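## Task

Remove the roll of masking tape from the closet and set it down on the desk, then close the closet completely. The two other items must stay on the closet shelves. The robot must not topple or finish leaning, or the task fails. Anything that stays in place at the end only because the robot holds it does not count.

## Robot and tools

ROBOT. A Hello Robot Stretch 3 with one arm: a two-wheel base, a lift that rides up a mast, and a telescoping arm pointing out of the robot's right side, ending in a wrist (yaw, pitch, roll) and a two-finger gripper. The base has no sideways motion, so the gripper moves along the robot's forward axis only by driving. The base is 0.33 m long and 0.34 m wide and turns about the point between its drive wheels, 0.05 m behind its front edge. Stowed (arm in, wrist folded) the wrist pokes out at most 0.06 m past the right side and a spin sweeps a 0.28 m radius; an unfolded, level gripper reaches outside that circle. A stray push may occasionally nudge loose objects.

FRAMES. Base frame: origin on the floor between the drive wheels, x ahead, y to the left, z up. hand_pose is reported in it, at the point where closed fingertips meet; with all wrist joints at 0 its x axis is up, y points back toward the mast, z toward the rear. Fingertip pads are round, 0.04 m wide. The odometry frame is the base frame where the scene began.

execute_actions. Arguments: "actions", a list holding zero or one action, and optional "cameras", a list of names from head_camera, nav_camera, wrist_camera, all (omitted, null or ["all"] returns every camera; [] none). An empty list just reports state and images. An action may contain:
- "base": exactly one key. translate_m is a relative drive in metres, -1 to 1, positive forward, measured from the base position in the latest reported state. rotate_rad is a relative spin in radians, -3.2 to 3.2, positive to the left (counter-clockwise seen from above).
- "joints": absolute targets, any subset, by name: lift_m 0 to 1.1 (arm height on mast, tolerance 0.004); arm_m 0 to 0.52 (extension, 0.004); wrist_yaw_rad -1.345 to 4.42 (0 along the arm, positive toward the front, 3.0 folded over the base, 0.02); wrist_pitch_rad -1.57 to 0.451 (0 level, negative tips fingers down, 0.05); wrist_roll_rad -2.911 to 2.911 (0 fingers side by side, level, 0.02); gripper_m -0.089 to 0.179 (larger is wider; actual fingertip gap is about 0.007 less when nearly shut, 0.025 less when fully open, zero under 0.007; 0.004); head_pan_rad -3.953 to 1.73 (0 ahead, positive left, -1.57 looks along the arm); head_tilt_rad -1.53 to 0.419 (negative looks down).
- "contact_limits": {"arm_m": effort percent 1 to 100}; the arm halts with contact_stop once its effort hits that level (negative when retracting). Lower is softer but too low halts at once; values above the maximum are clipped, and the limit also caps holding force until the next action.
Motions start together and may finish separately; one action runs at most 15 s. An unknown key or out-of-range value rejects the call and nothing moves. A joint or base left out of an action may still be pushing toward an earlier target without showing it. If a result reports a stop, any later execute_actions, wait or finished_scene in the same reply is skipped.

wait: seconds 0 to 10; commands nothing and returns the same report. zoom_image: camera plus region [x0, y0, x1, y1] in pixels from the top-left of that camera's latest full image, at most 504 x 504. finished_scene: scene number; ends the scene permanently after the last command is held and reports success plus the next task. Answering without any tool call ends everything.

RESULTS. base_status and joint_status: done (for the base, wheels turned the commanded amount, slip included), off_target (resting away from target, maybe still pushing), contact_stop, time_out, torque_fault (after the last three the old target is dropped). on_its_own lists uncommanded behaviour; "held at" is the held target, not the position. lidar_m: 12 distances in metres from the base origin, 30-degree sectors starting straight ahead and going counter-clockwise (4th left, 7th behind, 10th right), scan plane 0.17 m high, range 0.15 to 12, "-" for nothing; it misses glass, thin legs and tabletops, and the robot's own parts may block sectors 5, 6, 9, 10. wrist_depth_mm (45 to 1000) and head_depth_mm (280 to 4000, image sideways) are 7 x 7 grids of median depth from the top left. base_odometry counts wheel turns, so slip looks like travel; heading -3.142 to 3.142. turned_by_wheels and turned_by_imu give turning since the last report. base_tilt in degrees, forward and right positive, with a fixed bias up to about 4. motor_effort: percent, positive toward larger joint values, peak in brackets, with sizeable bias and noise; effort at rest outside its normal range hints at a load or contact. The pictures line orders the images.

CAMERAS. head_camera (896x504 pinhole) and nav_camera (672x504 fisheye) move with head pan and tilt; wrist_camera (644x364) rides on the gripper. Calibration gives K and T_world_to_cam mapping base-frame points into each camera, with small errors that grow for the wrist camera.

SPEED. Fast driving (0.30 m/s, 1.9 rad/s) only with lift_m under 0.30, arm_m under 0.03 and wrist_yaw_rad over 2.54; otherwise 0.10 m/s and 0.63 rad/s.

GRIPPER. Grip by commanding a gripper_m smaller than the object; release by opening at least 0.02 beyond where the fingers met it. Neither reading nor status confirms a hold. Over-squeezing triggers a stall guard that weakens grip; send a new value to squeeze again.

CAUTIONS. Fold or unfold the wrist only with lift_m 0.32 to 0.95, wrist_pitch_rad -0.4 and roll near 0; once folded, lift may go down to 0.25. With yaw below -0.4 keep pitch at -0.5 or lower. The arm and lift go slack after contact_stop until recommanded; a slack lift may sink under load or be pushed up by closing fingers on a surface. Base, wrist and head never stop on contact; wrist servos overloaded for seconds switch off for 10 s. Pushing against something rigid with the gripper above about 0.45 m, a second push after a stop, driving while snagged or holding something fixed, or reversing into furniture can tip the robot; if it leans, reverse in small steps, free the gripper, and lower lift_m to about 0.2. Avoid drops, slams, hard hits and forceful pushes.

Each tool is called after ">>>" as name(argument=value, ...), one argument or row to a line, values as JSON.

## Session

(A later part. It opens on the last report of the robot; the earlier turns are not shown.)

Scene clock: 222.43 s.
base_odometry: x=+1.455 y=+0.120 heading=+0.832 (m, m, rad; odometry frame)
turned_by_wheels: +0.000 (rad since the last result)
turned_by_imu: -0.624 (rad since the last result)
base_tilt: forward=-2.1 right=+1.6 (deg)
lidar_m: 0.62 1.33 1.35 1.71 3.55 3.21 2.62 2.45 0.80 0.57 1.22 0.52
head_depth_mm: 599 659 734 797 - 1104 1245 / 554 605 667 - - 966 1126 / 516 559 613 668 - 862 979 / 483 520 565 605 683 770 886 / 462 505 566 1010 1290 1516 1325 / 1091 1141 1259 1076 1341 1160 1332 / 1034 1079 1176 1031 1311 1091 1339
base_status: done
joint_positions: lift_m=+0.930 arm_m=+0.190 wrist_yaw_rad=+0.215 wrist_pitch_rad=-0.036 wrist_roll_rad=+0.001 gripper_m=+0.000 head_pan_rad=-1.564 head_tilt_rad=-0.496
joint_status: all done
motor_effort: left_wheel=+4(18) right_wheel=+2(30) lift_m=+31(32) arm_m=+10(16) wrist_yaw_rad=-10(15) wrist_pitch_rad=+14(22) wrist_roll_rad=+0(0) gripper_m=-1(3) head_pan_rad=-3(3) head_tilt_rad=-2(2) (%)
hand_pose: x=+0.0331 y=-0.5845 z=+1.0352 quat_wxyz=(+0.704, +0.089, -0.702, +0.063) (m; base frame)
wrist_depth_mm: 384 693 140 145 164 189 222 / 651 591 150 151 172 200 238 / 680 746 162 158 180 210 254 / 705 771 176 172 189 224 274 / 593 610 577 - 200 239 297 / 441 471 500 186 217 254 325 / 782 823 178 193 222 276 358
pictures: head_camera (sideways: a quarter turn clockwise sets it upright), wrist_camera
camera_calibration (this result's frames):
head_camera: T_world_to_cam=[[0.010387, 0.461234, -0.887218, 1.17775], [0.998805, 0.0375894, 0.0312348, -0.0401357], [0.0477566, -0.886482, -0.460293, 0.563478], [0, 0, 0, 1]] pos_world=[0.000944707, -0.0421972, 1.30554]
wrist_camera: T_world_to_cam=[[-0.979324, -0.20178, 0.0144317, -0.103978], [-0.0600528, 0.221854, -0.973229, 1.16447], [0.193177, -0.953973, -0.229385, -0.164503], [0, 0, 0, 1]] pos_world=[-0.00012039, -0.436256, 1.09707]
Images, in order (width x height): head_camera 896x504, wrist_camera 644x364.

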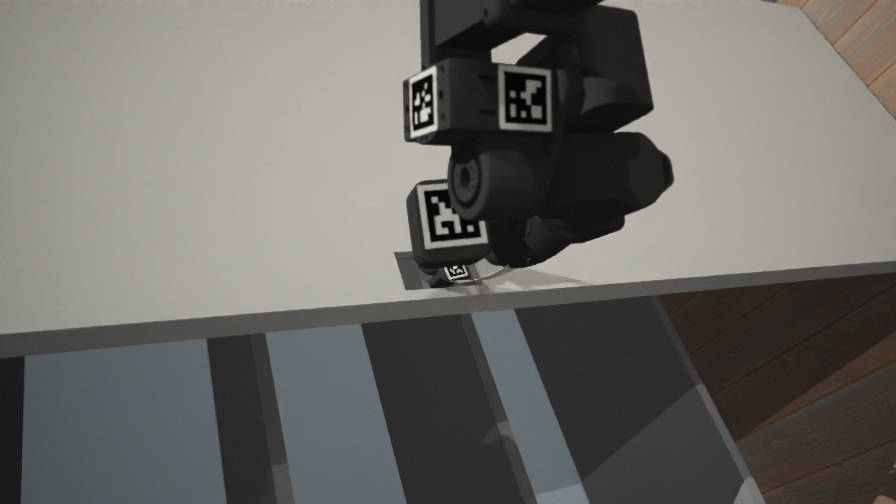

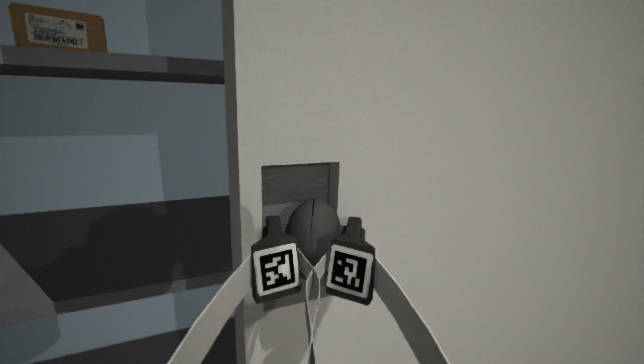

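>>> execute_actions(
  actions=[
    {"joints":{"arm_m":0.0}},
  ],
  cameras=[],
)

>>> execute_actions(
  actions=[
    {"base":{"rotate_rad":0.615},"joints":{"wrist_yaw_rad":0.0}},
  ],
  cameras=[],
)

>>> execute_actions(
  actions=[
    {"base":{"translate_m":-0.3}},
  ],
)

Scene clock: 225.33 s.
base_odometry: x=+1.455 y=+0.120 heading=+0.832 (m, m, rad; odometry frame)
turned_by_wheels: +0.000 (rad since the last result)
turned_by_imu: +0.001 (rad since the last result)
base_tilt: forward=-1.9 right=+1.8 (deg)
lidar_m: 0.62 1.33 1.34 1.71 3.56 3.21 2.62 2.44 0.79 0.57 1.22 0.52
head_depth_mm: 593 653 726 819 939 1053 - / 549 600 662 737 832 964 - / 511 555 607 671 738 - - / 478 515 560 617 670 - 1249 / 458 503 564 1005 1307 1521 1326 / 1091 1141 1254 1068 1337 1159 1329 / 1029 1075 1175 1027 1300 1091 1338
base_status: not commanded
joint_positions: lift_m=+0.930 arm_m=+0.000 wrist_yaw_rad=+0.199 wrist_pitch_rad=-0.026 wrist_roll_rad=+0.001 gripper_m=+0.000 head_pan_rad=-1.564 head_tilt_rad=-0.496
joint_status: all done
motor_effort: left_wheel=+3(4) right_wheel=-2(4) lift_m=+31(31) arm_m=-3(9) wrist_yaw_rad=+0(10) wrist_pitch_rad=+10(14) wrist_roll_rad=+0(0) gripper_m=-2(2) head_pan_rad=-2(2) head_tilt_rad=-2(1) (%)
hand_pose: x=+0.0292 y=-0.3957 z=+1.0378 quat_wxyz=(+0.704, +0.080, -0.703, +0.061) (m; base frame)
wrist_depth_mm: 749 813 926 316 337 394 475 / 761 579 915 329 356 417 502 / 803 892 977 344 372 440 537 / 817 878 968 360 391 466 579 / 613 620 698 - 413 501 620 / 886 - - 386 451 528 669 / 863 865 885 412 445 569 715
pictures: none
No camera images: the call's "cameras" was empty. Leave "cameras" out to get every camera's image.

Scene clock: 227.53 s.
base_odometry: x=+1.455 y=+0.120 heading=+1.447 (m, m, rad; odometry frame)
turned_by_wheels: +0.615 (rad since the last result)
turned_by_imu: +0.625 (rad since the last result)
base_tilt: forward=-2.0 right=+1.8 (deg)
lidar_m: 1.33 1.37 1.87 3.56 3.19 2.54 2.45 0.70 0.57 1.22 0.52 1.38
head_depth_mm: 1003 1052 1187 1016 1294 1089 - / 1003 1054 1187 1030 1349 1441 - / 1005 1066 1193 1036 - - - / 1007 1070 1194 1045 1322 1470 1305 / 1010 1071 1193 1003 1331 1472 1330 / 1010 1073 1177 1016 1218 1116 830 / 917 901 835 615 607 619 686
base_status: done
joint_positions: lift_m=+0.930 arm_m=+0.000 wrist_yaw_rad=+0.001 wrist_pitch_rad=-0.026 wrist_roll_rad=+0.001 gripper_m=+0.000 head_pan_rad=-1.564 head_tilt_rad=-0.496
joint_status: all done
motor_effort: left_wheel=-2(6) right_wheel=+4(9) lift_m=+31(31) arm_m=-3(3) wrist_yaw_rad=+0(1) wrist_pitch_rad=+10(10) wrist_roll_rad=+0(0) gripper_m=-2(2) head_pan_rad=-3(3) head_tilt_rad=-1(1) (%)
hand_pose: x=-0.0211 y=-0.4007 z=+1.0378 quat_wxyz=(+0.707, +0.010, -0.707, -0.009) (m; base frame)
wrist_depth_mm: 303 604 889 873 899 913 906 / 307 570 905 667 914 914 617 / 309 612 955 951 947 970 948 / 310 618 972 992 975 - 287 / 312 600 694 - 671 670 285 / 314 640 - - - - 284 / 316 643 890 893 904 918 296
pictures: none
No camera images: the call's "cameras" was empty. Leave "cameras" out to get every camera's image.

Scene clock: 231.70 s.
base_odometry: x=+1.418 y=-0.177 heading=+1.447 (m, m, rad; odometry frame)
turned_by_wheels: +0.000 (rad since the last result)
turned_by_imu: +0.001 (rad since the last result)
base_tilt: forward=-1.9 right=+1.8 (deg)
lidar_m: 1.63 1.68 2.29 3.12 3.05 2.23 2.14 0.72 0.52 0.50 0.75 0.71
head_depth_mm: 387 421 458 506 561 612 - / 388 420 459 507 555 635 - / 388 422 461 507 - - - / 389 427 467 536 1185 1465 1281 / 1014 1069 1199 1065 1326 1473 1330 / 1012 1060 1205 1016 1343 1476 1331 / 1014 1078 1203 1026 1352 1478 1341
base_status: done
joint_positions: lift_m=+0.930 arm_m=+0.000 wrist_yaw_rad=+0.001 wrist_pitch_rad=-0.026 wrist_roll_rad=+0.001 gripper_m=+0.000 head_pan_rad=-1.564 head_tilt_rad=-0.496
joint_status: not commanded
motor_effort: left_wheel=-3(8) right_wheel=+5(5) lift_m=+31(31) arm_m=-3(3) wrist_yaw_rad=-1(1) wrist_pitch_rad=+10(10) wrist_roll_rad=+0(0) gripper_m=-2(3) head_pan_rad=-3(3) head_tilt_rad=-1(2) (%)
hand_pose: x=-0.0211 y=-0.4007 z=+1.0378 quat_wxyz=(+0.707, +0.010, -0.707, -0.009) (m; base frame)
wrist_depth_mm: 766 894 884 229 230 231 231 / 711 904 572 239 239 240 241 / 779 954 953 248 248 249 250 / 775 972 910 262 259 261 259 / 660 676 685 - 268 271 271 / 804 - - 284 284 284 287 / 782 874 841 294 295 296 299
pictures: head_camera (sideways: a quarter turn clockwise sets it upright), nav_camera (sideways: a quarter turn counterclockwise sets it upright), wrist_camera
camera_calibration (this result's frames):
head_camera: T_world_to_cam=[[0.0103868, 0.461235, -0.887217, 1.17775], [0.998805, 0.0375898, 0.0312348, -0.0401357], [0.0477569, -0.886482, -0.460293, 0.563478], [0, 0, 0, 1]] pos_world=[0.000944722, -0.0421972, 1.30554]
nav_camera: T_world_to_cam=[[0.0262732, -0.503758, 0.863445, -1.08135], [-0.998179, -0.0601355, -0.00471184, 0.0670195], [0.0542974, -0.861749, -0.50442, 0.612707], [0, 0, 0, 1]] pos_world=[0.0620397, -0.0127096, 1.24307]
wrist_camera: T_world_to_cam=[[-0.999839, 0.0108126, 0.0143126, -0.0350916], [-0.0115873, 0.219771, -0.975483, 1.12547], [-0.013693, -0.975492, -0.21961, -0.00126313], [0, 0, 0, 1]] pos_world=[-0.0220621, -0.248198, 1.0981]
Images, in order (width x height): head_camera 896x504, nav_camera 672x504, wrist_camera 644x364.

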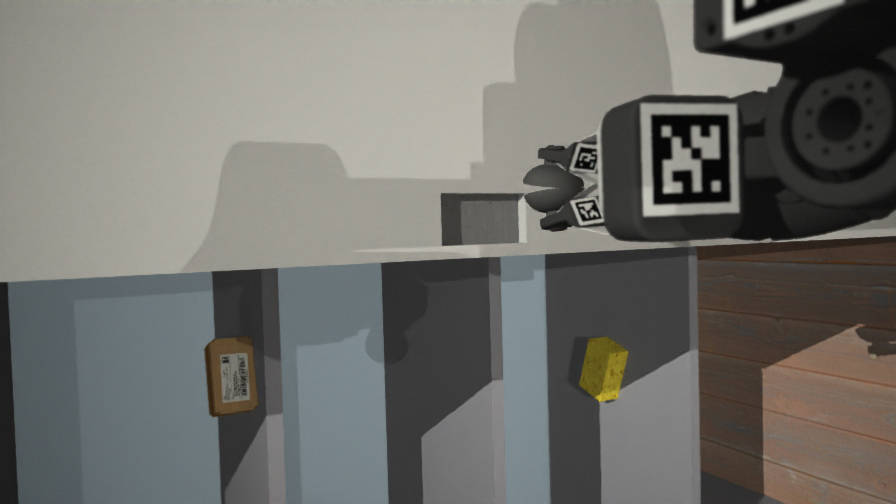

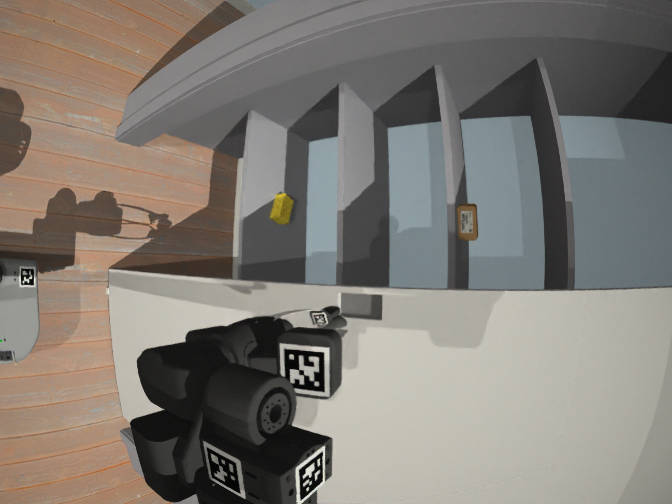

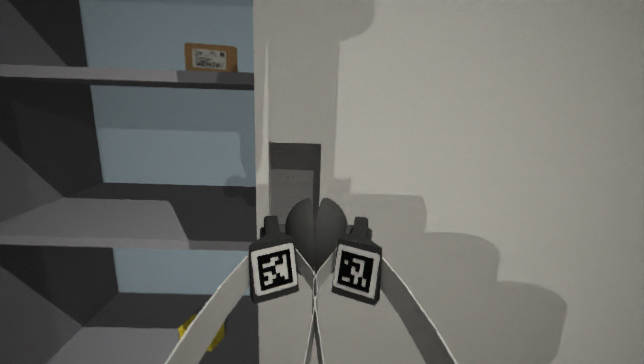

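>>> execute_actions(
  actions=[
    {"base":{"translate_m":0.019},"joints":{"arm_m":0.06}},
  ],
  cameras=[],
)

>>> execute_actions(
  actions=[
    {"joints":{"arm_m":0.13},"contact_limits":{"arm_m":9}},
  ],
  cameras=["wrist_camera"],
)

Scene clock: 233.60 s.
base_odometry: x=+1.421 y=-0.159 heading=+1.446 (m, m, rad; odometry frame)
turned_by_wheels: +0.000 (rad since the last result)
turned_by_imu: +0.000 (rad since the last result)
base_tilt: forward=-1.9 right=+1.9 (deg)
lidar_m: 1.61 1.66 2.27 3.14 3.08 2.25 2.17 0.72 0.52 0.50 0.73 0.69
head_depth_mm: 387 420 459 506 541 - - / 388 421 459 506 546 - - / 389 422 461 505 - - - / 992 939 1168 998 1322 1475 1317 / 1010 1075 1199 1060 1336 1470 1324 / 1015 1063 1205 1016 1346 1478 1329 / 1017 1072 1203 1030 1348 1429 1339
base_status: done
joint_positions: lift_m=+0.930 arm_m=+0.060 wrist_yaw_rad=+0.001 wrist_pitch_rad=-0.026 wrist_roll_rad=+0.001 gripper_m=+0.000 head_pan_rad=-1.564 head_tilt_rad=-0.496
joint_status: all done
motor_effort: left_wheel=-3(5) right_wheel=+5(8) lift_m=+32(31) arm_m=+3(4) wrist_yaw_rad=-1(0) wrist_pitch_rad=+10(10) wrist_roll_rad=+0(0) gripper_m=-2(2) head_pan_rad=-3(3) head_tilt_rad=-1(2) (%)
hand_pose: x=-0.0212 y=-0.4603 z=+1.0378 quat_wxyz=(+0.707, +0.010, -0.707, -0.009) (m; base frame)
wrist_depth_mm: 757 841 834 175 175 177 177 / 677 852 529 181 182 183 184 / 751 884 886 189 190 190 191 / 767 920 929 206 198 199 199 / 609 632 646 - 205 207 208 / 767 - - 216 215 216 218 / 775 882 864 224 226 227 229
pictures: none
No camera images: the call's "cameras" was empty. Leave "cameras" out to get every camera's image.

Scene clock: 235.17 s.
base_odometry: x=+1.421 y=-0.159 heading=+1.447 (m, m, rad; odometry frame)
turned_by_wheels: +0.000 (rad since the last result)
turned_by_imu: -0.002 (rad since the last result)
base_tilt: forward=-1.9 right=+1.8 (deg)
lidar_m: 1.61 1.67 2.26 3.13 3.08 2.25 2.16 0.72 0.52 0.50 0.73 0.70
head_depth_mm: 388 421 459 508 - - - / 389 422 461 507 - - 766 / 389 423 462 502 - - 767 / 991 942 1166 973 1320 1307 1293 / 1012 1069 1197 1058 1331 1474 1326 / 1014 1062 1202 1015 1342 1489 1333 / 1018 1070 1203 1022 1350 1442 1340
base_status: not commanded
joint_positions: lift_m=+0.930 arm_m=+0.090 wrist_yaw_rad=+0.002 wrist_pitch_rad=-0.027 wrist_roll_rad=+0.001 gripper_m=+0.000 head_pan_rad=-1.564 head_tilt_rad=-0.496
joint_status: arm_m contact_stop (moved +0.031 of +0.070)
on_its_own: arm_m is slack since a contact_stop, until your next command for it (your +0.130 is given up)
motor_effort: left_wheel=-1(4) right_wheel=+3(7) lift_m=+31(31) arm_m=+0(10) wrist_yaw_rad=-1(2) wrist_pitch_rad=+10(12) wrist_roll_rad=+0(0) gripper_m=-2(3) head_pan_rad=-3(3) head_tilt_rad=-1(0) (%)
contact_limits: arm_m 9 (drawing in: default 24, maximum 40; extending or still: default 34, maximum 55)
hand_pose: x=-0.0209 y=-0.4908 z=+1.0375 quat_wxyz=(+0.707, +0.011, -0.707, -0.009) (m; base frame)
wrist_depth_mm: 742 781 493 148 148 149 149 / 694 813 448 153 154 155 155 / 753 864 857 159 160 160 162 / 765 887 879 176 167 168 169 / 602 620 645 - 173 175 176 / 752 979 984 185 182 183 185 / 777 854 843 189 192 192 193
pictures: wrist_camera
camera_calibration (this result's frames):
wrist_camera: T_world_to_cam=[[-0.999849, 0.00980211, 0.0143265, -0.0343708], [-0.0118082, 0.220888, -0.975228, 1.14526], [-0.0127238, -0.97525, -0.220739, -0.087822], [0, 0, 0, 1]] pos_world=[-0.0219596, -0.338285, 1.09799]
Images, in order (width x height): wrist_camera 644x364.

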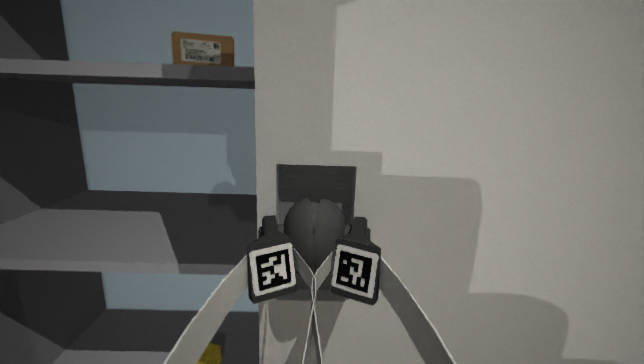

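>>> execute_actions(
  actions=[
    {"base":{"translate_m":0.06},"joints":{"arm_m":0.089}},
  ],
  cameras=["wrist_camera"],
)

Scene clock: 236.97 s.
base_odometry: x=+1.428 y=-0.099 heading=+1.446 (m, m, rad; odometry frame)
turned_by_wheels: +0.000 (rad since the last result)
turned_by_imu: +0.000 (rad since the last result)
base_tilt: forward=-2.1 right=+1.9 (deg)
lidar_m: 1.55 1.60 2.18 3.16 3.16 2.31 2.22 0.72 0.52 0.50 0.65 0.65
head_depth_mm: 387 420 459 507 - - - / 388 421 460 507 - - 762 / 388 421 461 501 - - 765 / 398 787 1166 946 1320 1307 1296 / 1008 1057 1194 1061 1335 1477 1327 / 1010 1074 1198 1014 1342 1487 1337 / 1014 1071 1205 1021 1320 1298 1304
base_status: done
joint_positions: lift_m=+0.930 arm_m=+0.089 wrist_yaw_rad=+0.001 wrist_pitch_rad=-0.026 wrist_roll_rad=+0.001 gripper_m=+0.000 head_pan_rad=-1.564 head_tilt_rad=-0.496
joint_status: all done
motor_effort: left_wheel=-1(11) right_wheel=+2(22) lift_m=+31(31) arm_m=-1(3) wrist_yaw_rad=-1(31) wrist_pitch_rad=+10(10) wrist_roll_rad=+0(0) gripper_m=-2(5) head_pan_rad=-2(3) head_tilt_rad=-1(2) (%)
hand_pose: x=-0.0213 y=-0.4895 z=+1.0377 quat_wxyz=(+0.707, +0.010, -0.707, -0.009) (m; base frame)
wrist_depth_mm: 685 813 802 148 148 149 150 / 622 814 447 153 154 155 156 / 694 868 849 159 160 161 162 / 704 882 878 175 167 168 169 / 607 622 623 - 174 175 176 / 679 979 971 184 182 184 184 / 712 866 759 189 191 193 193
pictures: wrist_camera
camera_calibration (this result's frames):
wrist_camera: T_world_to_cam=[[-0.999833, 0.011342, 0.014318, -0.0340131], [-0.0114691, 0.220258, -0.975374, 1.145], [-0.0142164, -0.975376, -0.220091, -0.0873718], [0, 0, 0, 1]] pos_world=[-0.0221174, -0.337031, 1.09806]
Images, in order (width x height): wrist_camera 644x364.

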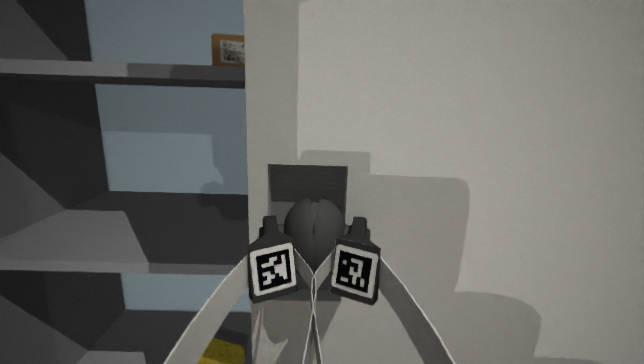

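>>> execute_actions(
  actions=[
    {"base":{"translate_m":0.19}},
  ],
  cameras=["wrist_camera"],
)

>>> execute_actions(
  actions=[
    {"base":{"translate_m":0.19}},
  ],
  cameras=["wrist_camera","head_camera"],
)

Scene clock: 240.30 s.
base_odometry: x=+1.452 y=+0.090 heading=+1.446 (m, m, rad; odometry frame)
turned_by_wheels: +0.000 (rad since the last result)
turned_by_imu: -0.044 (rad since the last result)
base_tilt: forward=-2.0 right=+1.7 (deg)
lidar_m: 1.36 1.40 1.84 3.56 3.65 2.54 2.41 0.75 0.53 0.50 0.54 0.64
head_depth_mm: 391 424 464 512 - - - / 389 423 463 510 - - 768 / 388 421 461 500 - - 766 / 998 1057 1195 1022 1322 1475 1324 / 1007 1060 1189 1008 1331 1473 1324 / 1004 1059 1184 1022 1336 1161 1300 / 999 1049 1069 990 1083 1048 756
base_status: done
joint_positions: lift_m=+0.930 arm_m=+0.088 wrist_yaw_rad=-0.018 wrist_pitch_rad=-0.028 wrist_roll_rad=+0.001 gripper_m=+0.000 head_pan_rad=-1.564 head_tilt_rad=-0.496
joint_status: not commanded
on_its_own: wrist_yaw_rad is at rest, and its effort (+13) is outside its rest range (-12 to +12)
motor_effort: left_wheel=-3(10) right_wheel=+9(28) lift_m=+31(31) arm_m=+6(6) wrist_yaw_rad=+13(34) wrist_pitch_rad=+11(11) wrist_roll_rad=+0(0) gripper_m=-4(6) head_pan_rad=-2(3) head_tilt_rad=-1(2) (%)
hand_pose: x=-0.0261 y=-0.4889 z=+1.0372 quat_wxyz=(+0.707, +0.004, -0.707, -0.017) (m; base frame)
wrist_depth_mm: 529 772 795 148 151 155 158 / 513 704 806 154 157 161 165 / 534 826 852 160 164 168 173 / 530 801 895 177 172 176 180 / 525 616 633 - 179 184 189 / 498 714 982 188 188 193 199 / 534 796 875 191 196 203 209
pictures: wrist_camera
camera_calibration (this result's frames):
wrist_camera: T_world_to_cam=[[-0.999439, 0.0302765, 0.0143434, -0.0296181], [-0.00726359, 0.222124, -0.974991, 1.14499], [-0.0327054, -0.974548, -0.221779, -0.0852196], [0, 0, 0, 1]] pos_world=[-0.0240718, -0.336484, 1.09788]
Images, in order (width x height): wrist_camera 644x364.

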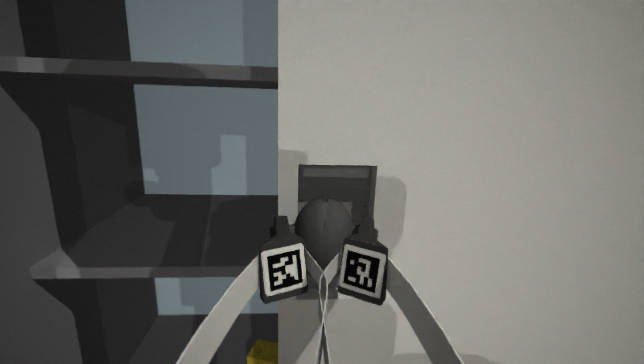

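Scene clock: 243.47 s.
base_odometry: x=+1.475 y=+0.278 heading=+1.446 (m, m, rad; odometry frame)
turned_by_wheels: +0.000 (rad since the last result)
turned_by_imu: -0.247 (rad since the last result)
base_tilt: forward=-2.0 right=+1.7 (deg)
lidar_m: 1.21 1.22 1.38 2.29 3.59 3.03 2.56 1.11 0.56 0.50 0.45 0.51
head_depth_mm: 414 451 496 552 - - - / 403 438 480 532 - - 818 / 394 428 468 507 - - 790 / 1020 1072 1206 1025 1328 1468 1321 / 1001 1057 1169 1009 1333 1149 1325 / 975 1027 1138 1015 1293 1115 1335 / 950 1011 1101 1027 1252 1060 672
base_status: done
joint_positions: lift_m=+0.930 arm_m=+0.088 wrist_yaw_rad=-0.034 wrist_pitch_rad=-0.030 wrist_roll_rad=+0.001 gripper_m=+0.000 head_pan_rad=-1.564 head_tilt_rad=-0.496
joint_status: not commanded
on_its_own: wrist_yaw_rad is at rest, and its effort (+24) is outside its rest range (-12 to +12)
motor_effort: left_wheel=-4(7) right_wheel=+13(22) lift_m=+31(31) arm_m=+6(6) wrist_yaw_rad=+24(35) wrist_pitch_rad=+12(12) wrist_roll_rad=+0(0) gripper_m=-4(6) head_pan_rad=-3(3) head_tilt_rad=-1(1) (%)
hand_pose: x=-0.0301 y=-0.4887 z=+1.0368 quat_wxyz=(+0.707, -0.001, -0.707, -0.023) (m; base frame)
wrist_depth_mm: 668 721 775 154 167 186 212 / 602 717 775 160 174 196 223 / 711 763 842 166 183 207 236 / 716 793 869 182 192 217 252 / 591 616 631 - 204 231 270 / 452 499 714 195 218 247 290 / 685 858 887 200 222 263 316
pictures: head_camera (sideways: a quarter turn clockwise sets it upright), wrist_camera
camera_calibration (this result's frames):
head_camera: T_world_to_cam=[[0.0103857, 0.461379, -0.887142, 1.17765], [0.998805, 0.0375848, 0.0312398, -0.0401422], [0.0477565, -0.886407, -0.460437, 0.563666], [0, 0, 0, 1]] pos_world=[0.000944732, -0.0421978, 1.30553]
wrist_camera: T_world_to_cam=[[-0.998842, 0.0459091, 0.0143725, -0.0259877], [-0.0037368, 0.223819, -0.974624, 1.14507], [-0.0479609, -0.973549, -0.223388, -0.0835805], [0, 0, 0, 1]] pos_world=[-0.0256873, -0.336465, 1.09771]
Images, in order (width x height): head_camera 896x504, wrist_camera 644x364.

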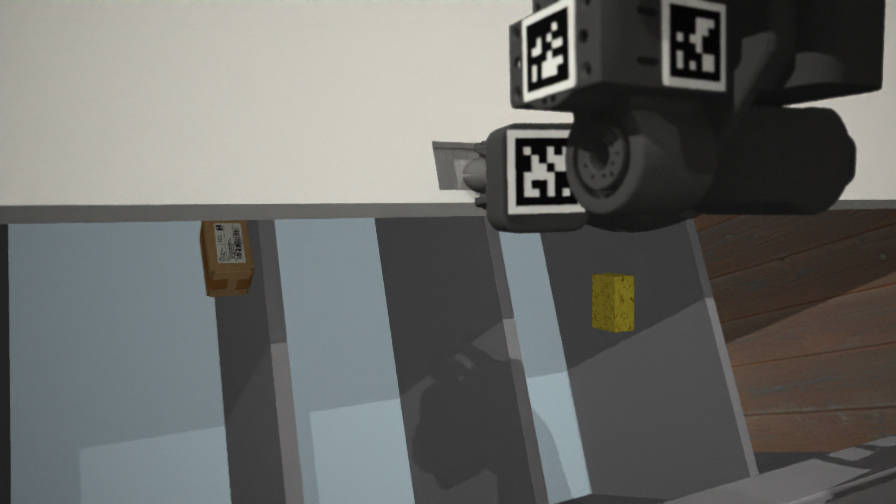

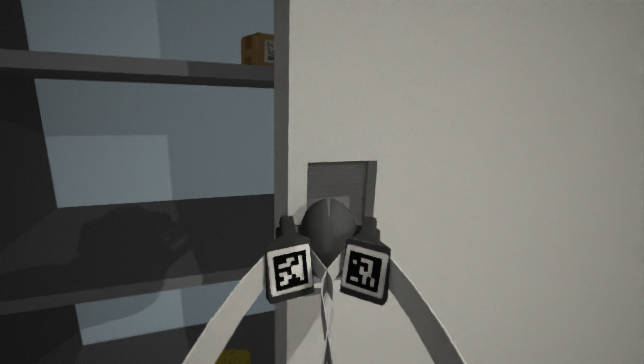

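>>> execute_actions(
  actions=[
    {"base":{"rotate_rad":0.15},"joints":{"arm_m":0.078}},
  ],
  cameras=["wrist_camera","head_camera"],
)

Scene clock: 246.40 s.
base_odometry: x=+1.475 y=+0.278 heading=+1.596 (m, m, rad; odometry frame)
turned_by_wheels: +0.150 (rad since the last result)
turned_by_imu: +0.077 (rad since the last result)
base_tilt: forward=-2.0 right=+1.8 (deg)
lidar_m: 1.23 1.23 1.45 2.65 3.58 2.89 2.55 0.98 0.54 0.49 0.46 0.54
head_depth_mm: 398 432 475 527 - - - / 390 424 464 511 - - - / 382 415 454 494 - - - / 979 944 1170 949 1322 1460 1315 / 993 1049 1160 1005 1332 1152 1323 / 974 1027 1142 1016 1289 1123 1331 / 955 1017 1119 1025 1129 622 604
base_status: done
joint_positions: lift_m=+0.930 arm_m=+0.078 wrist_yaw_rad=-0.054 wrist_pitch_rad=-0.032 wrist_roll_rad=+0.001 gripper_m=+0.000 head_pan_rad=-1.564 head_tilt_rad=-0.496
joint_status: all done
on_its_own: wrist_yaw_rad is held at -0.051, not at your +0.000, by its stall guard, which is not easing now
motor_effort: left_wheel=-1(16) right_wheel=+3(33) lift_m=+31(31) arm_m=+5(12) wrist_yaw_rad=+2(48) wrist_pitch_rad=+13(15) wrist_roll_rad=+0(0) gripper_m=-2(7) head_pan_rad=-3(3) head_tilt_rad=+0(0) (%)
hand_pose: x=-0.0352 y=-0.4775 z=+1.0361 quat_wxyz=(+0.706, -0.007, -0.707, -0.031) (m; base frame)
wrist_depth_mm: 628 732 749 153 165 181 199 / 532 598 459 159 172 189 210 / 611 778 819 166 181 199 222 / 598 794 833 181 189 209 236 / 558 614 622 - 200 221 250 / 469 503 513 193 214 236 266 / 574 851 771 198 219 250 287
pictures: head_camera (sideways: a quarter turn clockwise sets it upright), wrist_camera
camera_calibration (this result's frames):
head_camera: T_world_to_cam=[[0.0104009, 0.461405, -0.887129, 1.17763], [0.998806, 0.0375506, 0.0312407, -0.0401434], [0.0477268, -0.886395, -0.460464, 0.563701], [0, 0, 0, 1]] pos_world=[0.000943324, -0.0421978, 1.30553]
wrist_camera: T_world_to_cam=[[-0.997731, 0.0657565, 0.0144725, -0.0221526], [0.000789486, 0.226358, -0.974044, 1.14269], [-0.0673256, -0.971822, -0.225897, -0.0703245], [0, 0, 0, 1]] pos_world=[-0.0277391, -0.325543, 1.09746]
Images, in order (width x height): head_camera 896x504, wrist_camera 644x364.

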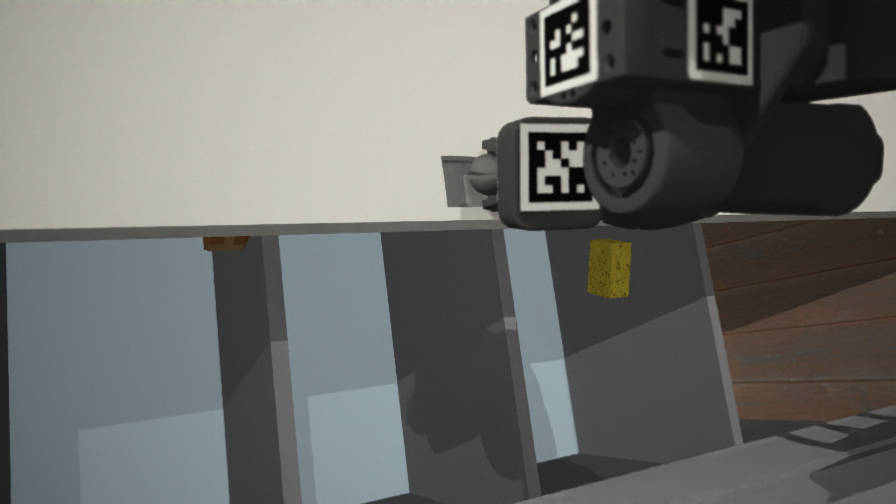

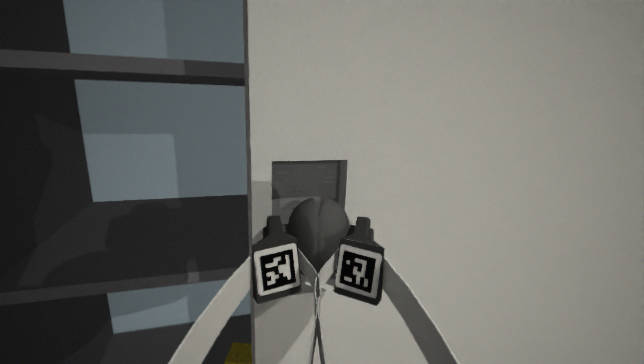

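>>> execute_actions(
  actions=[
    {"base":{"rotate_rad":0.22},"joints":{"arm_m":0.068,"wrist_yaw_rad":-0.04}},
  ],
  cameras=["wrist_camera","head_camera"],
)

Scene clock: 248.83 s.
base_odometry: x=+1.475 y=+0.278 heading=+1.816 (m, m, rad; odometry frame)
turned_by_wheels: +0.220 (rad since the last result)
turned_by_imu: +0.139 (rad since the last result)
base_tilt: forward=-1.9 right=+1.8 (deg)
lidar_m: 1.24 1.26 1.62 3.56 3.65 2.70 2.54 0.74 0.51 0.48 0.47 1.32
head_depth_mm: 376 408 446 493 528 - - / 374 405 444 489 529 - - / 372 403 440 480 - - - / 979 1032 1172 995 1320 1148 1330 / 984 1043 1166 1006 1337 1151 1320 / 977 1034 1143 1010 1196 678 658 / 913 878 505 483 499 544 634
base_status: done
joint_positions: lift_m=+0.930 arm_m=+0.067 wrist_yaw_rad=-0.038 wrist_pitch_rad=-0.030 wrist_roll_rad=+0.001 gripper_m=+0.000 head_pan_rad=-1.564 head_tilt_rad=-0.497
joint_status: all done
motor_effort: left_wheel=-3(18) right_wheel=+4(35) lift_m=+30(31) arm_m=+7(11) wrist_yaw_rad=-1(53) wrist_pitch_rad=+12(14) wrist_roll_rad=+0(0) gripper_m=-3(8) head_pan_rad=-3(3) head_tilt_rad=-1(2) (%)
hand_pose: x=-0.0311 y=-0.4676 z=+1.0368 quat_wxyz=(+0.707, -0.003, -0.707, -0.024) (m; base frame)
wrist_depth_mm: 421 657 772 149 155 160 167 / 401 549 788 155 161 167 174 / 409 663 848 162 168 175 182 / 419 656 861 178 175 183 191 / 420 575 632 - 184 192 202 / 419 555 733 187 193 201 212 / 418 651 841 193 202 212 224
pictures: head_camera (sideways: a quarter turn clockwise sets it upright), wrist_camera
camera_calibration (this result's frames):
head_camera: T_world_to_cam=[[0.0106394, 0.461645, -0.887001, 1.17747], [0.998826, 0.0370222, 0.0312491, -0.0401545], [0.0472647, -0.886292, -0.460709, 0.564022], [0, 0, 0, 1]] pos_world=[0.000921374, -0.0421961, 1.30552]
wrist_camera: T_world_to_cam=[[-0.998646, 0.0499837, 0.0143885, -0.0261025], [-0.00284626, 0.223702, -0.974653, 1.1404], [-0.0519355, -0.973375, -0.223257, -0.0632532], [0, 0, 0, 1]] pos_world=[-0.0261063, -0.315374, 1.09775]
Images, in order (width x height): head_camera 896x504, wrist_camera 644x364.

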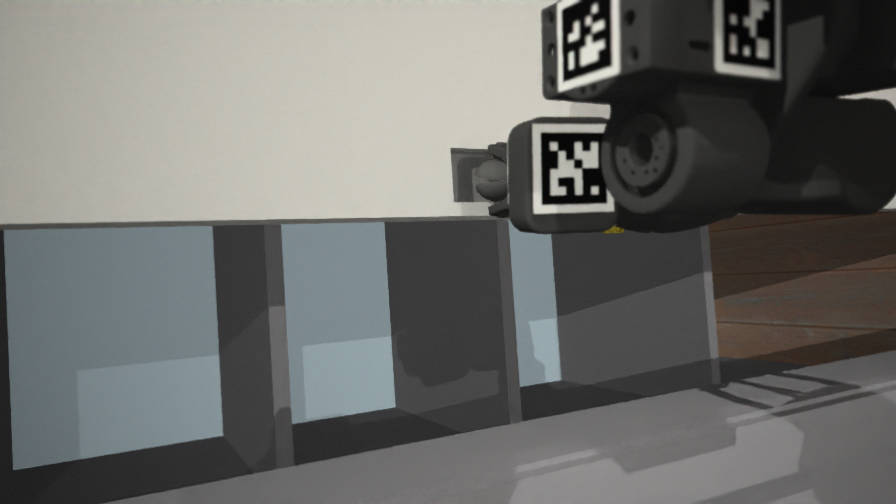

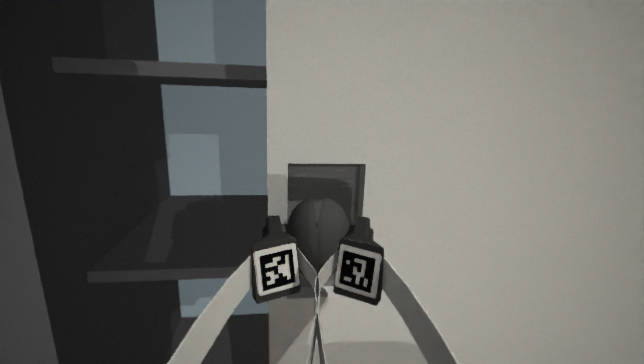

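>>> execute_actions(
  actions=[
    {"base":{"rotate_rad":0.14},"joints":{"arm_m":0.061}},
  ],
  cameras=["wrist_camera"],
)

>>> execute_actions(
  actions=[
    {"base":{"translate_m":0.07}},
  ],
  cameras=["wrist_camera","head_camera"],
)

Scene clock: 256.30 s.
base_odometry: x=+1.475 y=+0.278 heading=+1.956 (m, m, rad; odometry frame)
turned_by_wheels: +0.140 (rad since the last result)
turned_by_imu: +0.128 (rad since the last result)
base_tilt: forward=-2.0 right=+1.8 (deg)
lidar_m: 1.24 1.30 1.83 3.58 3.24 2.59 2.53 0.65 0.49 0.47 0.47 1.28
head_depth_mm: 361 392 427 470 503 - - / 363 394 430 474 510 - - / 366 397 433 472 - - - / 969 937 1155 948 1322 1140 1331 / 996 1046 1138 1000 1232 737 734 / 801 474 471 475 515 572 670 / 358 381 412 460 527 598 689
base_status: done
joint_positions: lift_m=+0.930 arm_m=+0.061 wrist_yaw_rad=-0.032 wrist_pitch_rad=-0.027 wrist_roll_rad=+0.001 gripper_m=+0.000 head_pan_rad=-1.564 head_tilt_rad=-0.497
joint_status: all done
motor_effort: left_wheel=+1(14) right_wheel=-1(29) lift_m=+30(31) arm_m=+2(6) wrist_yaw_rad=-5(42) wrist_pitch_rad=+10(12) wrist_roll_rad=+0(0) gripper_m=-2(6) head_pan_rad=-3(2) head_tilt_rad=+0(2) (%)
hand_pose: x=-0.0296 y=-0.4612 z=+1.0375 quat_wxyz=(+0.707, -0.002, -0.707, -0.021) (m; base frame)
wrist_depth_mm: 189 428 597 149 149 150 149 / 191 433 452 155 155 155 155 / 193 438 687 161 161 162 162 / 194 439 696 177 168 168 168 / 195 274 619 - 175 176 176 / 196 277 633 186 183 184 183 / 198 279 813 192 192 192 193
pictures: wrist_camera
camera_calibration (this result's frames):
wrist_camera: T_world_to_cam=[[-0.998923, 0.0441201, 0.0143538, -0.0276069], [-0.00425173, 0.221023, -0.975259, 1.139], [-0.0462011, -0.97427, -0.220597, -0.0597502], [0, 0, 0, 1]] pos_world=[-0.025495, -0.308739, 1.09803]
Images, in order (width x height): wrist_camera 644x364.

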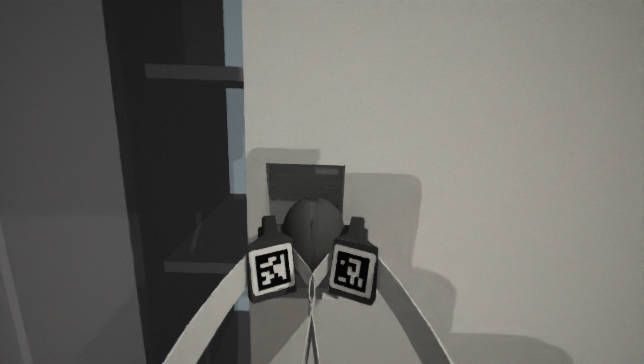

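Scene clock: 258.40 s.
base_odometry: x=+1.449 y=+0.343 heading=+1.956 (m, m, rad; odometry frame)
turned_by_wheels: +0.000 (rad since the last result)
turned_by_imu: +0.001 (rad since the last result)
base_tilt: forward=-2.0 right=+1.8 (deg)
lidar_m: 1.17 1.23 1.72 3.58 3.28 2.67 2.60 0.65 0.49 0.45 0.48 1.20
head_depth_mm: 363 393 429 471 505 - - / 364 396 432 476 513 - - / 367 399 434 474 - - - / 969 939 1160 900 1270 684 1226 / 376 389 421 459 507 571 666 / 347 377 417 466 527 597 686 / 361 392 430 475 532 602 1248
base_status: done
joint_positions: lift_m=+0.930 arm_m=+0.061 wrist_yaw_rad=-0.033 wrist_pitch_rad=-0.027 wrist_roll_rad=+0.001 gripper_m=+0.000 head_pan_rad=-1.564 head_tilt_rad=-0.497
joint_status: not commanded
motor_effort: left_wheel=+0(11) right_wheel=-2(22) lift_m=+31(30) arm_m=+2(2) wrist_yaw_rad=-5(32) wrist_pitch_rad=+10(10) wrist_roll_rad=+0(0) gripper_m=-2(5) head_pan_rad=-2(2) head_tilt_rad=-1(1) (%)
hand_pose: x=-0.0299 y=-0.4612 z=+1.0376 quat_wxyz=(+0.707, -0.002, -0.707, -0.021) (m; base frame)
wrist_depth_mm: 122 144 202 151 150 151 151 / 127 145 227 156 157 157 157 / 132 147 229 163 163 163 163 / 137 151 233 180 169 169 170 / 143 158 267 - 176 177 177 / 150 159 239 187 185 185 185 / 156 161 277 193 194 193 194
pictures: head_camera (sideways: a quarter turn clockwise sets it upright), wrist_camera
camera_calibration (this result's frames):
head_camera: T_world_to_cam=[[0.0106393, 0.461644, -0.887001, 1.17747], [0.998826, 0.0370226, 0.0312491, -0.0401544], [0.0472651, -0.886292, -0.460708, 0.564022], [0, 0, 0, 1]] pos_world=[0.000921389, -0.0421961, 1.30552]
wrist_camera: T_world_to_cam=[[-0.998872, 0.0452723, 0.0143488, -0.0273632], [-0.00401212, 0.22061, -0.975354, 1.13902], [-0.047322, -0.974311, -0.220179, -0.0602294], [0, 0, 0, 1]] pos_world=[-0.0256127, -0.308722, 1.09808]
Images, in order (width x height): head_camera 896x504, wrist_camera 644x364.

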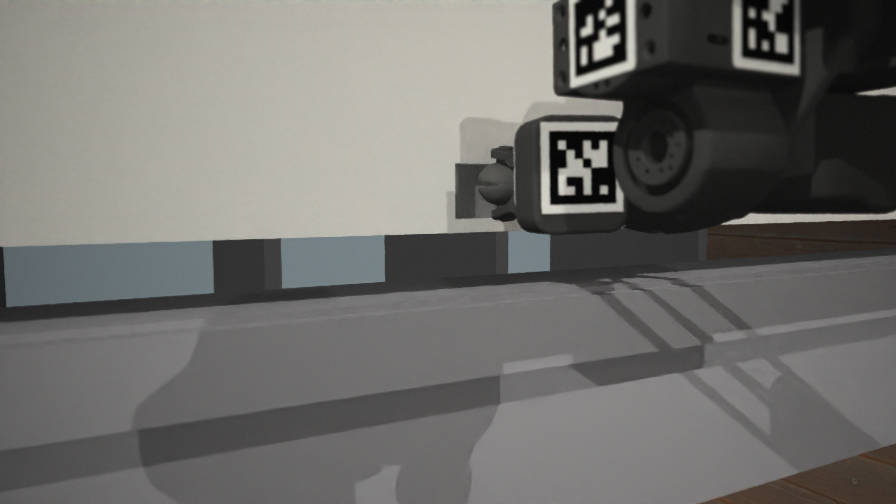

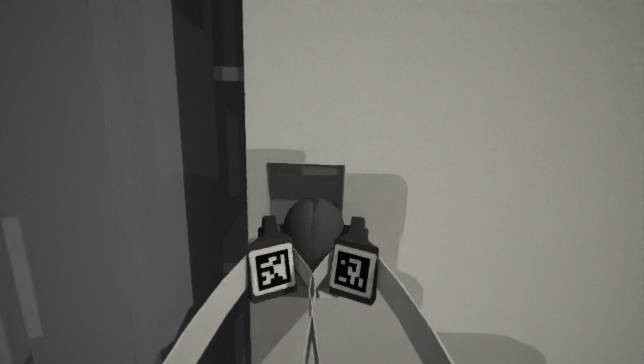

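>>> execute_actions(
  actions=[
    {"joints":{"wrist_yaw_rad":0.17,"arm_m":0.065}},
  ],
  cameras=["wrist_camera","head_camera"],
)

Scene clock: 260.40 s.
base_odometry: x=+1.449 y=+0.343 heading=+1.955 (m, m, rad; odometry frame)
turned_by_wheels: +0.000 (rad since the last result)
turned_by_imu: +0.000 (rad since the last result)
base_tilt: forward=-1.9 right=+1.8 (deg)
lidar_m: 1.17 1.23 1.73 3.58 3.28 2.67 2.60 0.65 0.49 0.45 0.48 1.20
head_depth_mm: 363 393 430 472 505 - - / 365 396 433 477 518 - - / 368 399 435 480 - - - / 370 401 438 478 - 605 686 / 363 389 422 459 505 571 666 / 347 377 417 466 527 595 685 / 361 392 430 475 531 602 1246
base_status: not commanded
joint_positions: lift_m=+0.930 arm_m=+0.065 wrist_yaw_rad=+0.171 wrist_pitch_rad=-0.026 wrist_roll_rad=+0.001 gripper_m=+0.000 head_pan_rad=-1.564 head_tilt_rad=-0.497
joint_status: all done
motor_effort: left_wheel=-1(10) right_wheel=+2(24) lift_m=+31(30) arm_m=+2(4) wrist_yaw_rad=-1(41) wrist_pitch_rad=+10(10) wrist_roll_rad=+0(0) gripper_m=-2(6) head_pan_rad=-3(2) head_tilt_rad=-1(2) (%)
hand_pose: x=+0.0221 y=-0.4616 z=+1.0377 quat_wxyz=(+0.705, +0.070, -0.704, +0.051) (m; base frame)
wrist_depth_mm: 160 138 135 153 145 138 131 / 168 144 140 159 150 143 136 / 175 152 146 165 156 148 141 / 185 158 153 180 162 153 146 / 195 181 158 - 168 159 150 / 205 189 165 191 174 164 156 / 217 201 176 194 184 171 162
pictures: head_camera (sideways: a quarter turn clockwise sets it upright), wrist_camera
camera_calibration (this result's frames):
head_camera: T_world_to_cam=[[0.0106393, 0.461644, -0.887001, 1.17747], [0.998826, 0.0370224, 0.0312491, -0.0401544], [0.0472649, -0.886292, -0.460709, 0.564022], [0, 0, 0, 1]] pos_world=[0.000921384, -0.0421961, 1.30552]
wrist_camera: T_world_to_cam=[[-0.987245, -0.158558, 0.0143504, -0.0696982], [-0.0487149, 0.215041, -0.975389, 1.13782], [0.15157, -0.963648, -0.220022, -0.0578344], [0, 0, 0, 1]] pos_world=[-0.00461449, -0.311461, 1.09809]
Images, in order (width x height): head_camera 896x504, wrist_camera 644x364.

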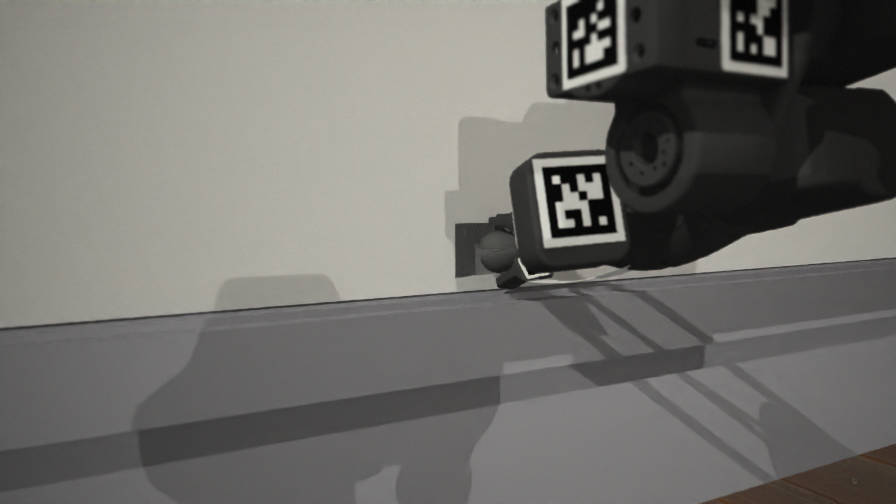

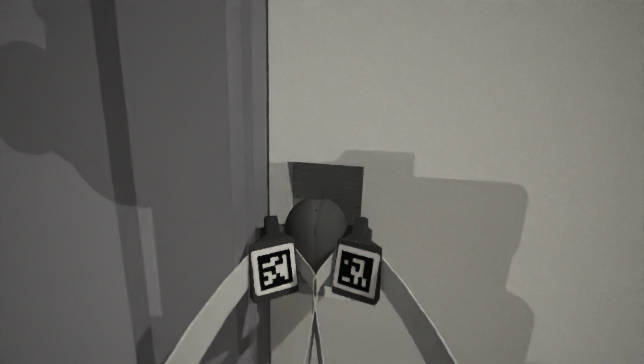

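>>> execute_actions(
  actions=[
    {"base":{"translate_m":-0.02},"joints":{"wrist_yaw_rad":0.3,"arm_m":0.072}},
  ],
  cameras=["wrist_camera"],
)

>>> execute_actions(
  actions=[
    {"base":{"translate_m":-0.006},"joints":{"arm_m":0.0}},
  ],
  cameras=["wrist_camera"],
)

>>> execute_actions(
  actions=[
    {"base":{"translate_m":-0.05},"joints":{"head_pan_rad":-2.75,"head_tilt_rad":-0.3}},
  ],
)

Scene clock: 262.43 s.
base_odometry: x=+1.457 y=+0.324 heading=+1.955 (m, m, rad; odometry frame)
turned_by_wheels: +0.000 (rad since the last result)
turned_by_imu: +0.000 (rad since the last result)
base_tilt: forward=-1.9 right=+1.8 (deg)
lidar_m: 1.19 1.25 1.76 3.58 3.28 2.66 2.58 0.65 0.49 0.45 0.47 1.23
head_depth_mm: 362 393 428 471 - - - / 365 396 432 476 521 - - / 367 397 434 478 - - - / 369 400 437 481 - 632 701 / 371 398 432 472 518 580 656 / 350 378 411 458 517 596 686 / 352 387 429 474 530 600 706
base_status: done
joint_positions: lift_m=+0.930 arm_m=+0.072 wrist_yaw_rad=+0.283 wrist_pitch_rad=-0.026 wrist_roll_rad=+0.001 gripper_m=+0.000 head_pan_rad=-1.564 head_tilt_rad=-0.497
joint_status: all done
motor_effort: left_wheel=-4(11) right_wheel=+9(16) lift_m=+30(31) arm_m=+2(8) wrist_yaw_rad=+12(24) wrist_pitch_rad=+10(11) wrist_roll_rad=+0(0) gripper_m=-3(5) head_pan_rad=-3(2) head_tilt_rad=+0(1) (%)
hand_pose: x=+0.0498 y=-0.4622 z=+1.0378 quat_wxyz=(+0.701, +0.109, -0.699, +0.090) (m; base frame)
wrist_depth_mm: 178 163 138 153 141 131 122 / 188 170 143 158 146 135 125 / 198 179 150 164 151 139 129 / 209 187 156 178 156 144 133 / 221 197 162 - 161 149 137 / 237 208 171 192 165 154 142 / 253 221 179 195 177 159 146
pictures: wrist_camera
camera_calibration (this result's frames):
wrist_camera: T_world_to_cam=[[-0.963558, -0.267115, 0.0143495, -0.0938268], [-0.0722079, 0.208073, -0.975444, 1.13736], [0.25757, -0.940933, -0.219778, -0.0576165], [0, 0, 0, 1]] pos_world=[0.00655931, -0.31593, 1.09812]
Images, in order (width x height): wrist_camera 644x364.

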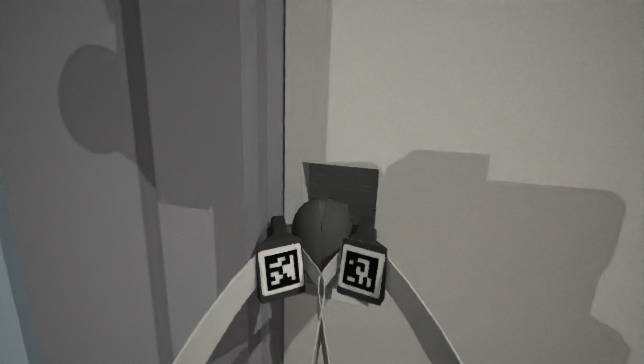

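Scene clock: 264.17 s.
base_odometry: x=+1.459 y=+0.319 heading=+1.955 (m, m, rad; odometry frame)
turned_by_wheels: +0.000 (rad since the last result)
turned_by_imu: +0.000 (rad since the last result)
base_tilt: forward=-2.0 right=+1.8 (deg)
lidar_m: 1.20 1.26 1.77 3.58 3.27 2.65 2.58 0.65 0.48 0.46 0.47 1.23
head_depth_mm: 361 391 427 469 522 570 - / 363 394 430 473 528 593 - / 366 396 433 477 527 - - / 367 399 436 481 526 - - / 369 402 435 474 514 580 669 / 354 380 412 455 516 593 685 / 349 387 428 474 530 601 694
base_status: done
joint_positions: lift_m=+0.930 arm_m=+0.000 wrist_yaw_rad=+0.299 wrist_pitch_rad=-0.026 wrist_roll_rad=+0.001 gripper_m=+0.000 head_pan_rad=-1.564 head_tilt_rad=-0.497
joint_status: all done
motor_effort: left_wheel=-1(9) right_wheel=+2(5) lift_m=+31(30) arm_m=-3(2) wrist_yaw_rad=+1(12) wrist_pitch_rad=+10(10) wrist_roll_rad=+0(0) gripper_m=-2(3) head_pan_rad=-3(3) head_tilt_rad=-2(2) (%)
hand_pose: x=+0.0538 y=-0.3894 z=+1.0378 quat_wxyz=(+0.700, +0.115, -0.698, +0.096) (m; base frame)
wrist_depth_mm: - 253 213 214 204 188 175 / - 264 221 221 211 194 180 / - 275 246 230 219 201 185 / - 289 258 246 225 206 191 / - 305 271 - 235 214 196 / - 320 287 262 239 221 203 / - 340 271 270 258 229 210
pictures: wrist_camera
camera_calibration (this result's frames):
wrist_camera: T_world_to_cam=[[-0.959054, -0.28286, 0.0143462, -0.0768932], [-0.0755847, 0.206801, -0.975459, 1.12223], [0.272951, -0.936602, -0.219713, 0.0106234], [0, 0, 0, 1]] pos_world=[0.00817891, -0.243878, 1.09812]
Images, in order (width x height): wrist_camera 644x364.

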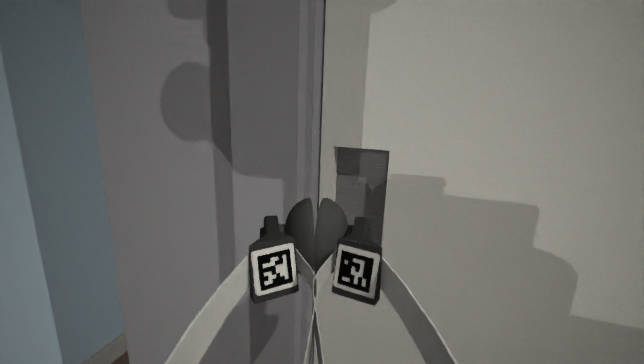

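Scene clock: 266.67 s.
base_odometry: x=+1.478 y=+0.272 heading=+1.955 (m, m, rad; odometry frame)
turned_by_wheels: +0.000 (rad since the last result)
turned_by_imu: +0.001 (rad since the last result)
base_tilt: forward=-2.0 right=+1.8 (deg)
lidar_m: 1.25 1.31 1.84 3.59 3.27 2.59 2.53 0.65 0.49 0.47 0.47 1.28
head_depth_mm: 2131 2238 2359 2478 2511 1928 1523 / 2227 2316 2477 2588 2667 1938 1517 / 1109 1171 1229 1299 1385 1478 1441 / 962 1010 1064 1118 1187 1257 1335 / 846 876 904 939 981 1013 1057 / 726 745 768 795 815 844 877 / 635 652 669 686 642 658 678
base_status: done
joint_positions: lift_m=+0.930 arm_m=+0.000 wrist_yaw_rad=+0.299 wrist_pitch_rad=-0.026 wrist_roll_rad=+0.001 gripper_m=+0.000 head_pan_rad=-2.743 head_tilt_rad=-0.310
joint_status: all done
motor_effort: left_wheel=-1(6) right_wheel=+2(5) lift_m=+31(31) arm_m=-3(3) wrist_yaw_rad=+1(1) wrist_pitch_rad=+10(10) wrist_roll_rad=+0(0) gripper_m=-3(2) head_pan_rad=-3(32) head_tilt_rad=+2(17) (%)
hand_pose: x=+0.0538 y=-0.3894 z=+1.0378 quat_wxyz=(+0.700, +0.115, -0.698, +0.096) (m; base frame)
wrist_depth_mm: 278 251 219 220 203 187 174 / 295 262 228 229 209 193 179 / - 273 239 237 218 199 184 / - 288 248 247 225 206 190 / - 301 258 - 232 212 195 / - 320 270 272 237 220 201 / - 338 281 278 256 227 208
pictures: head_camera (sideways: a quarter turn clockwise sets it upright), nav_camera (sideways: a quarter turn counterclockwise sets it upright), wrist_camera
camera_calibration (this result's frames):
head_camera: T_world_to_cam=[[0.271418, 0.0995251, -0.957302, 1.26762], [0.420818, -0.906799, 0.0250372, -0.0285482], [-0.865589, -0.409645, -0.288003, 0.344839], [0, 0, 0, 1]] pos_world=[-0.0335534, -0.0107863, 1.31353]
nav_camera: T_world_to_cam=[[-0.300106, -0.151062, 0.941869, -1.18168], [-0.436529, 0.899675, 0.00520482, 0.050683], [-0.848162, -0.409591, -0.335941, 0.398972], [0, 0, 0, 1]] pos_world=[0.00588914, -0.0606901, 1.24675]
wrist_camera: T_world_to_cam=[[-0.959054, -0.28286, 0.0143462, -0.076893], [-0.0755847, 0.206801, -0.975459, 1.12223], [0.272951, -0.936602, -0.219713, 0.0106242], [0, 0, 0, 1]] pos_world=[0.00817891, -0.243877, 1.09812]
Images, in order (width x height): head_camera 896x504, nav_camera 672x504, wrist_camera 644x364.

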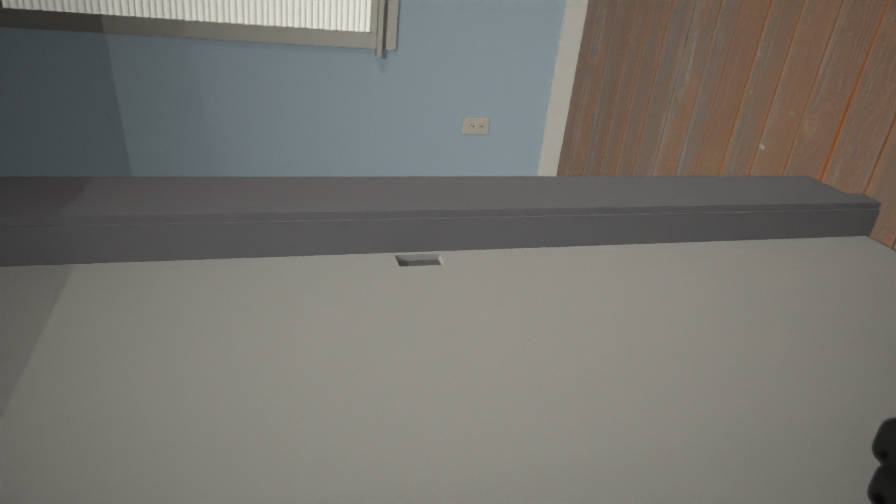

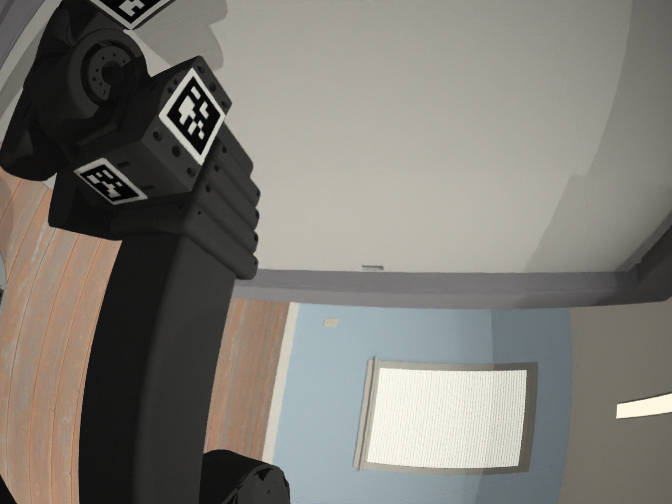

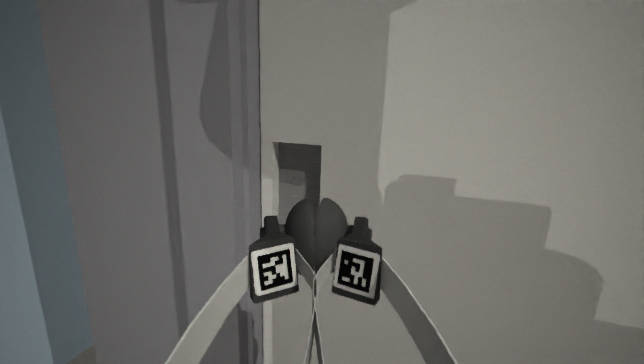

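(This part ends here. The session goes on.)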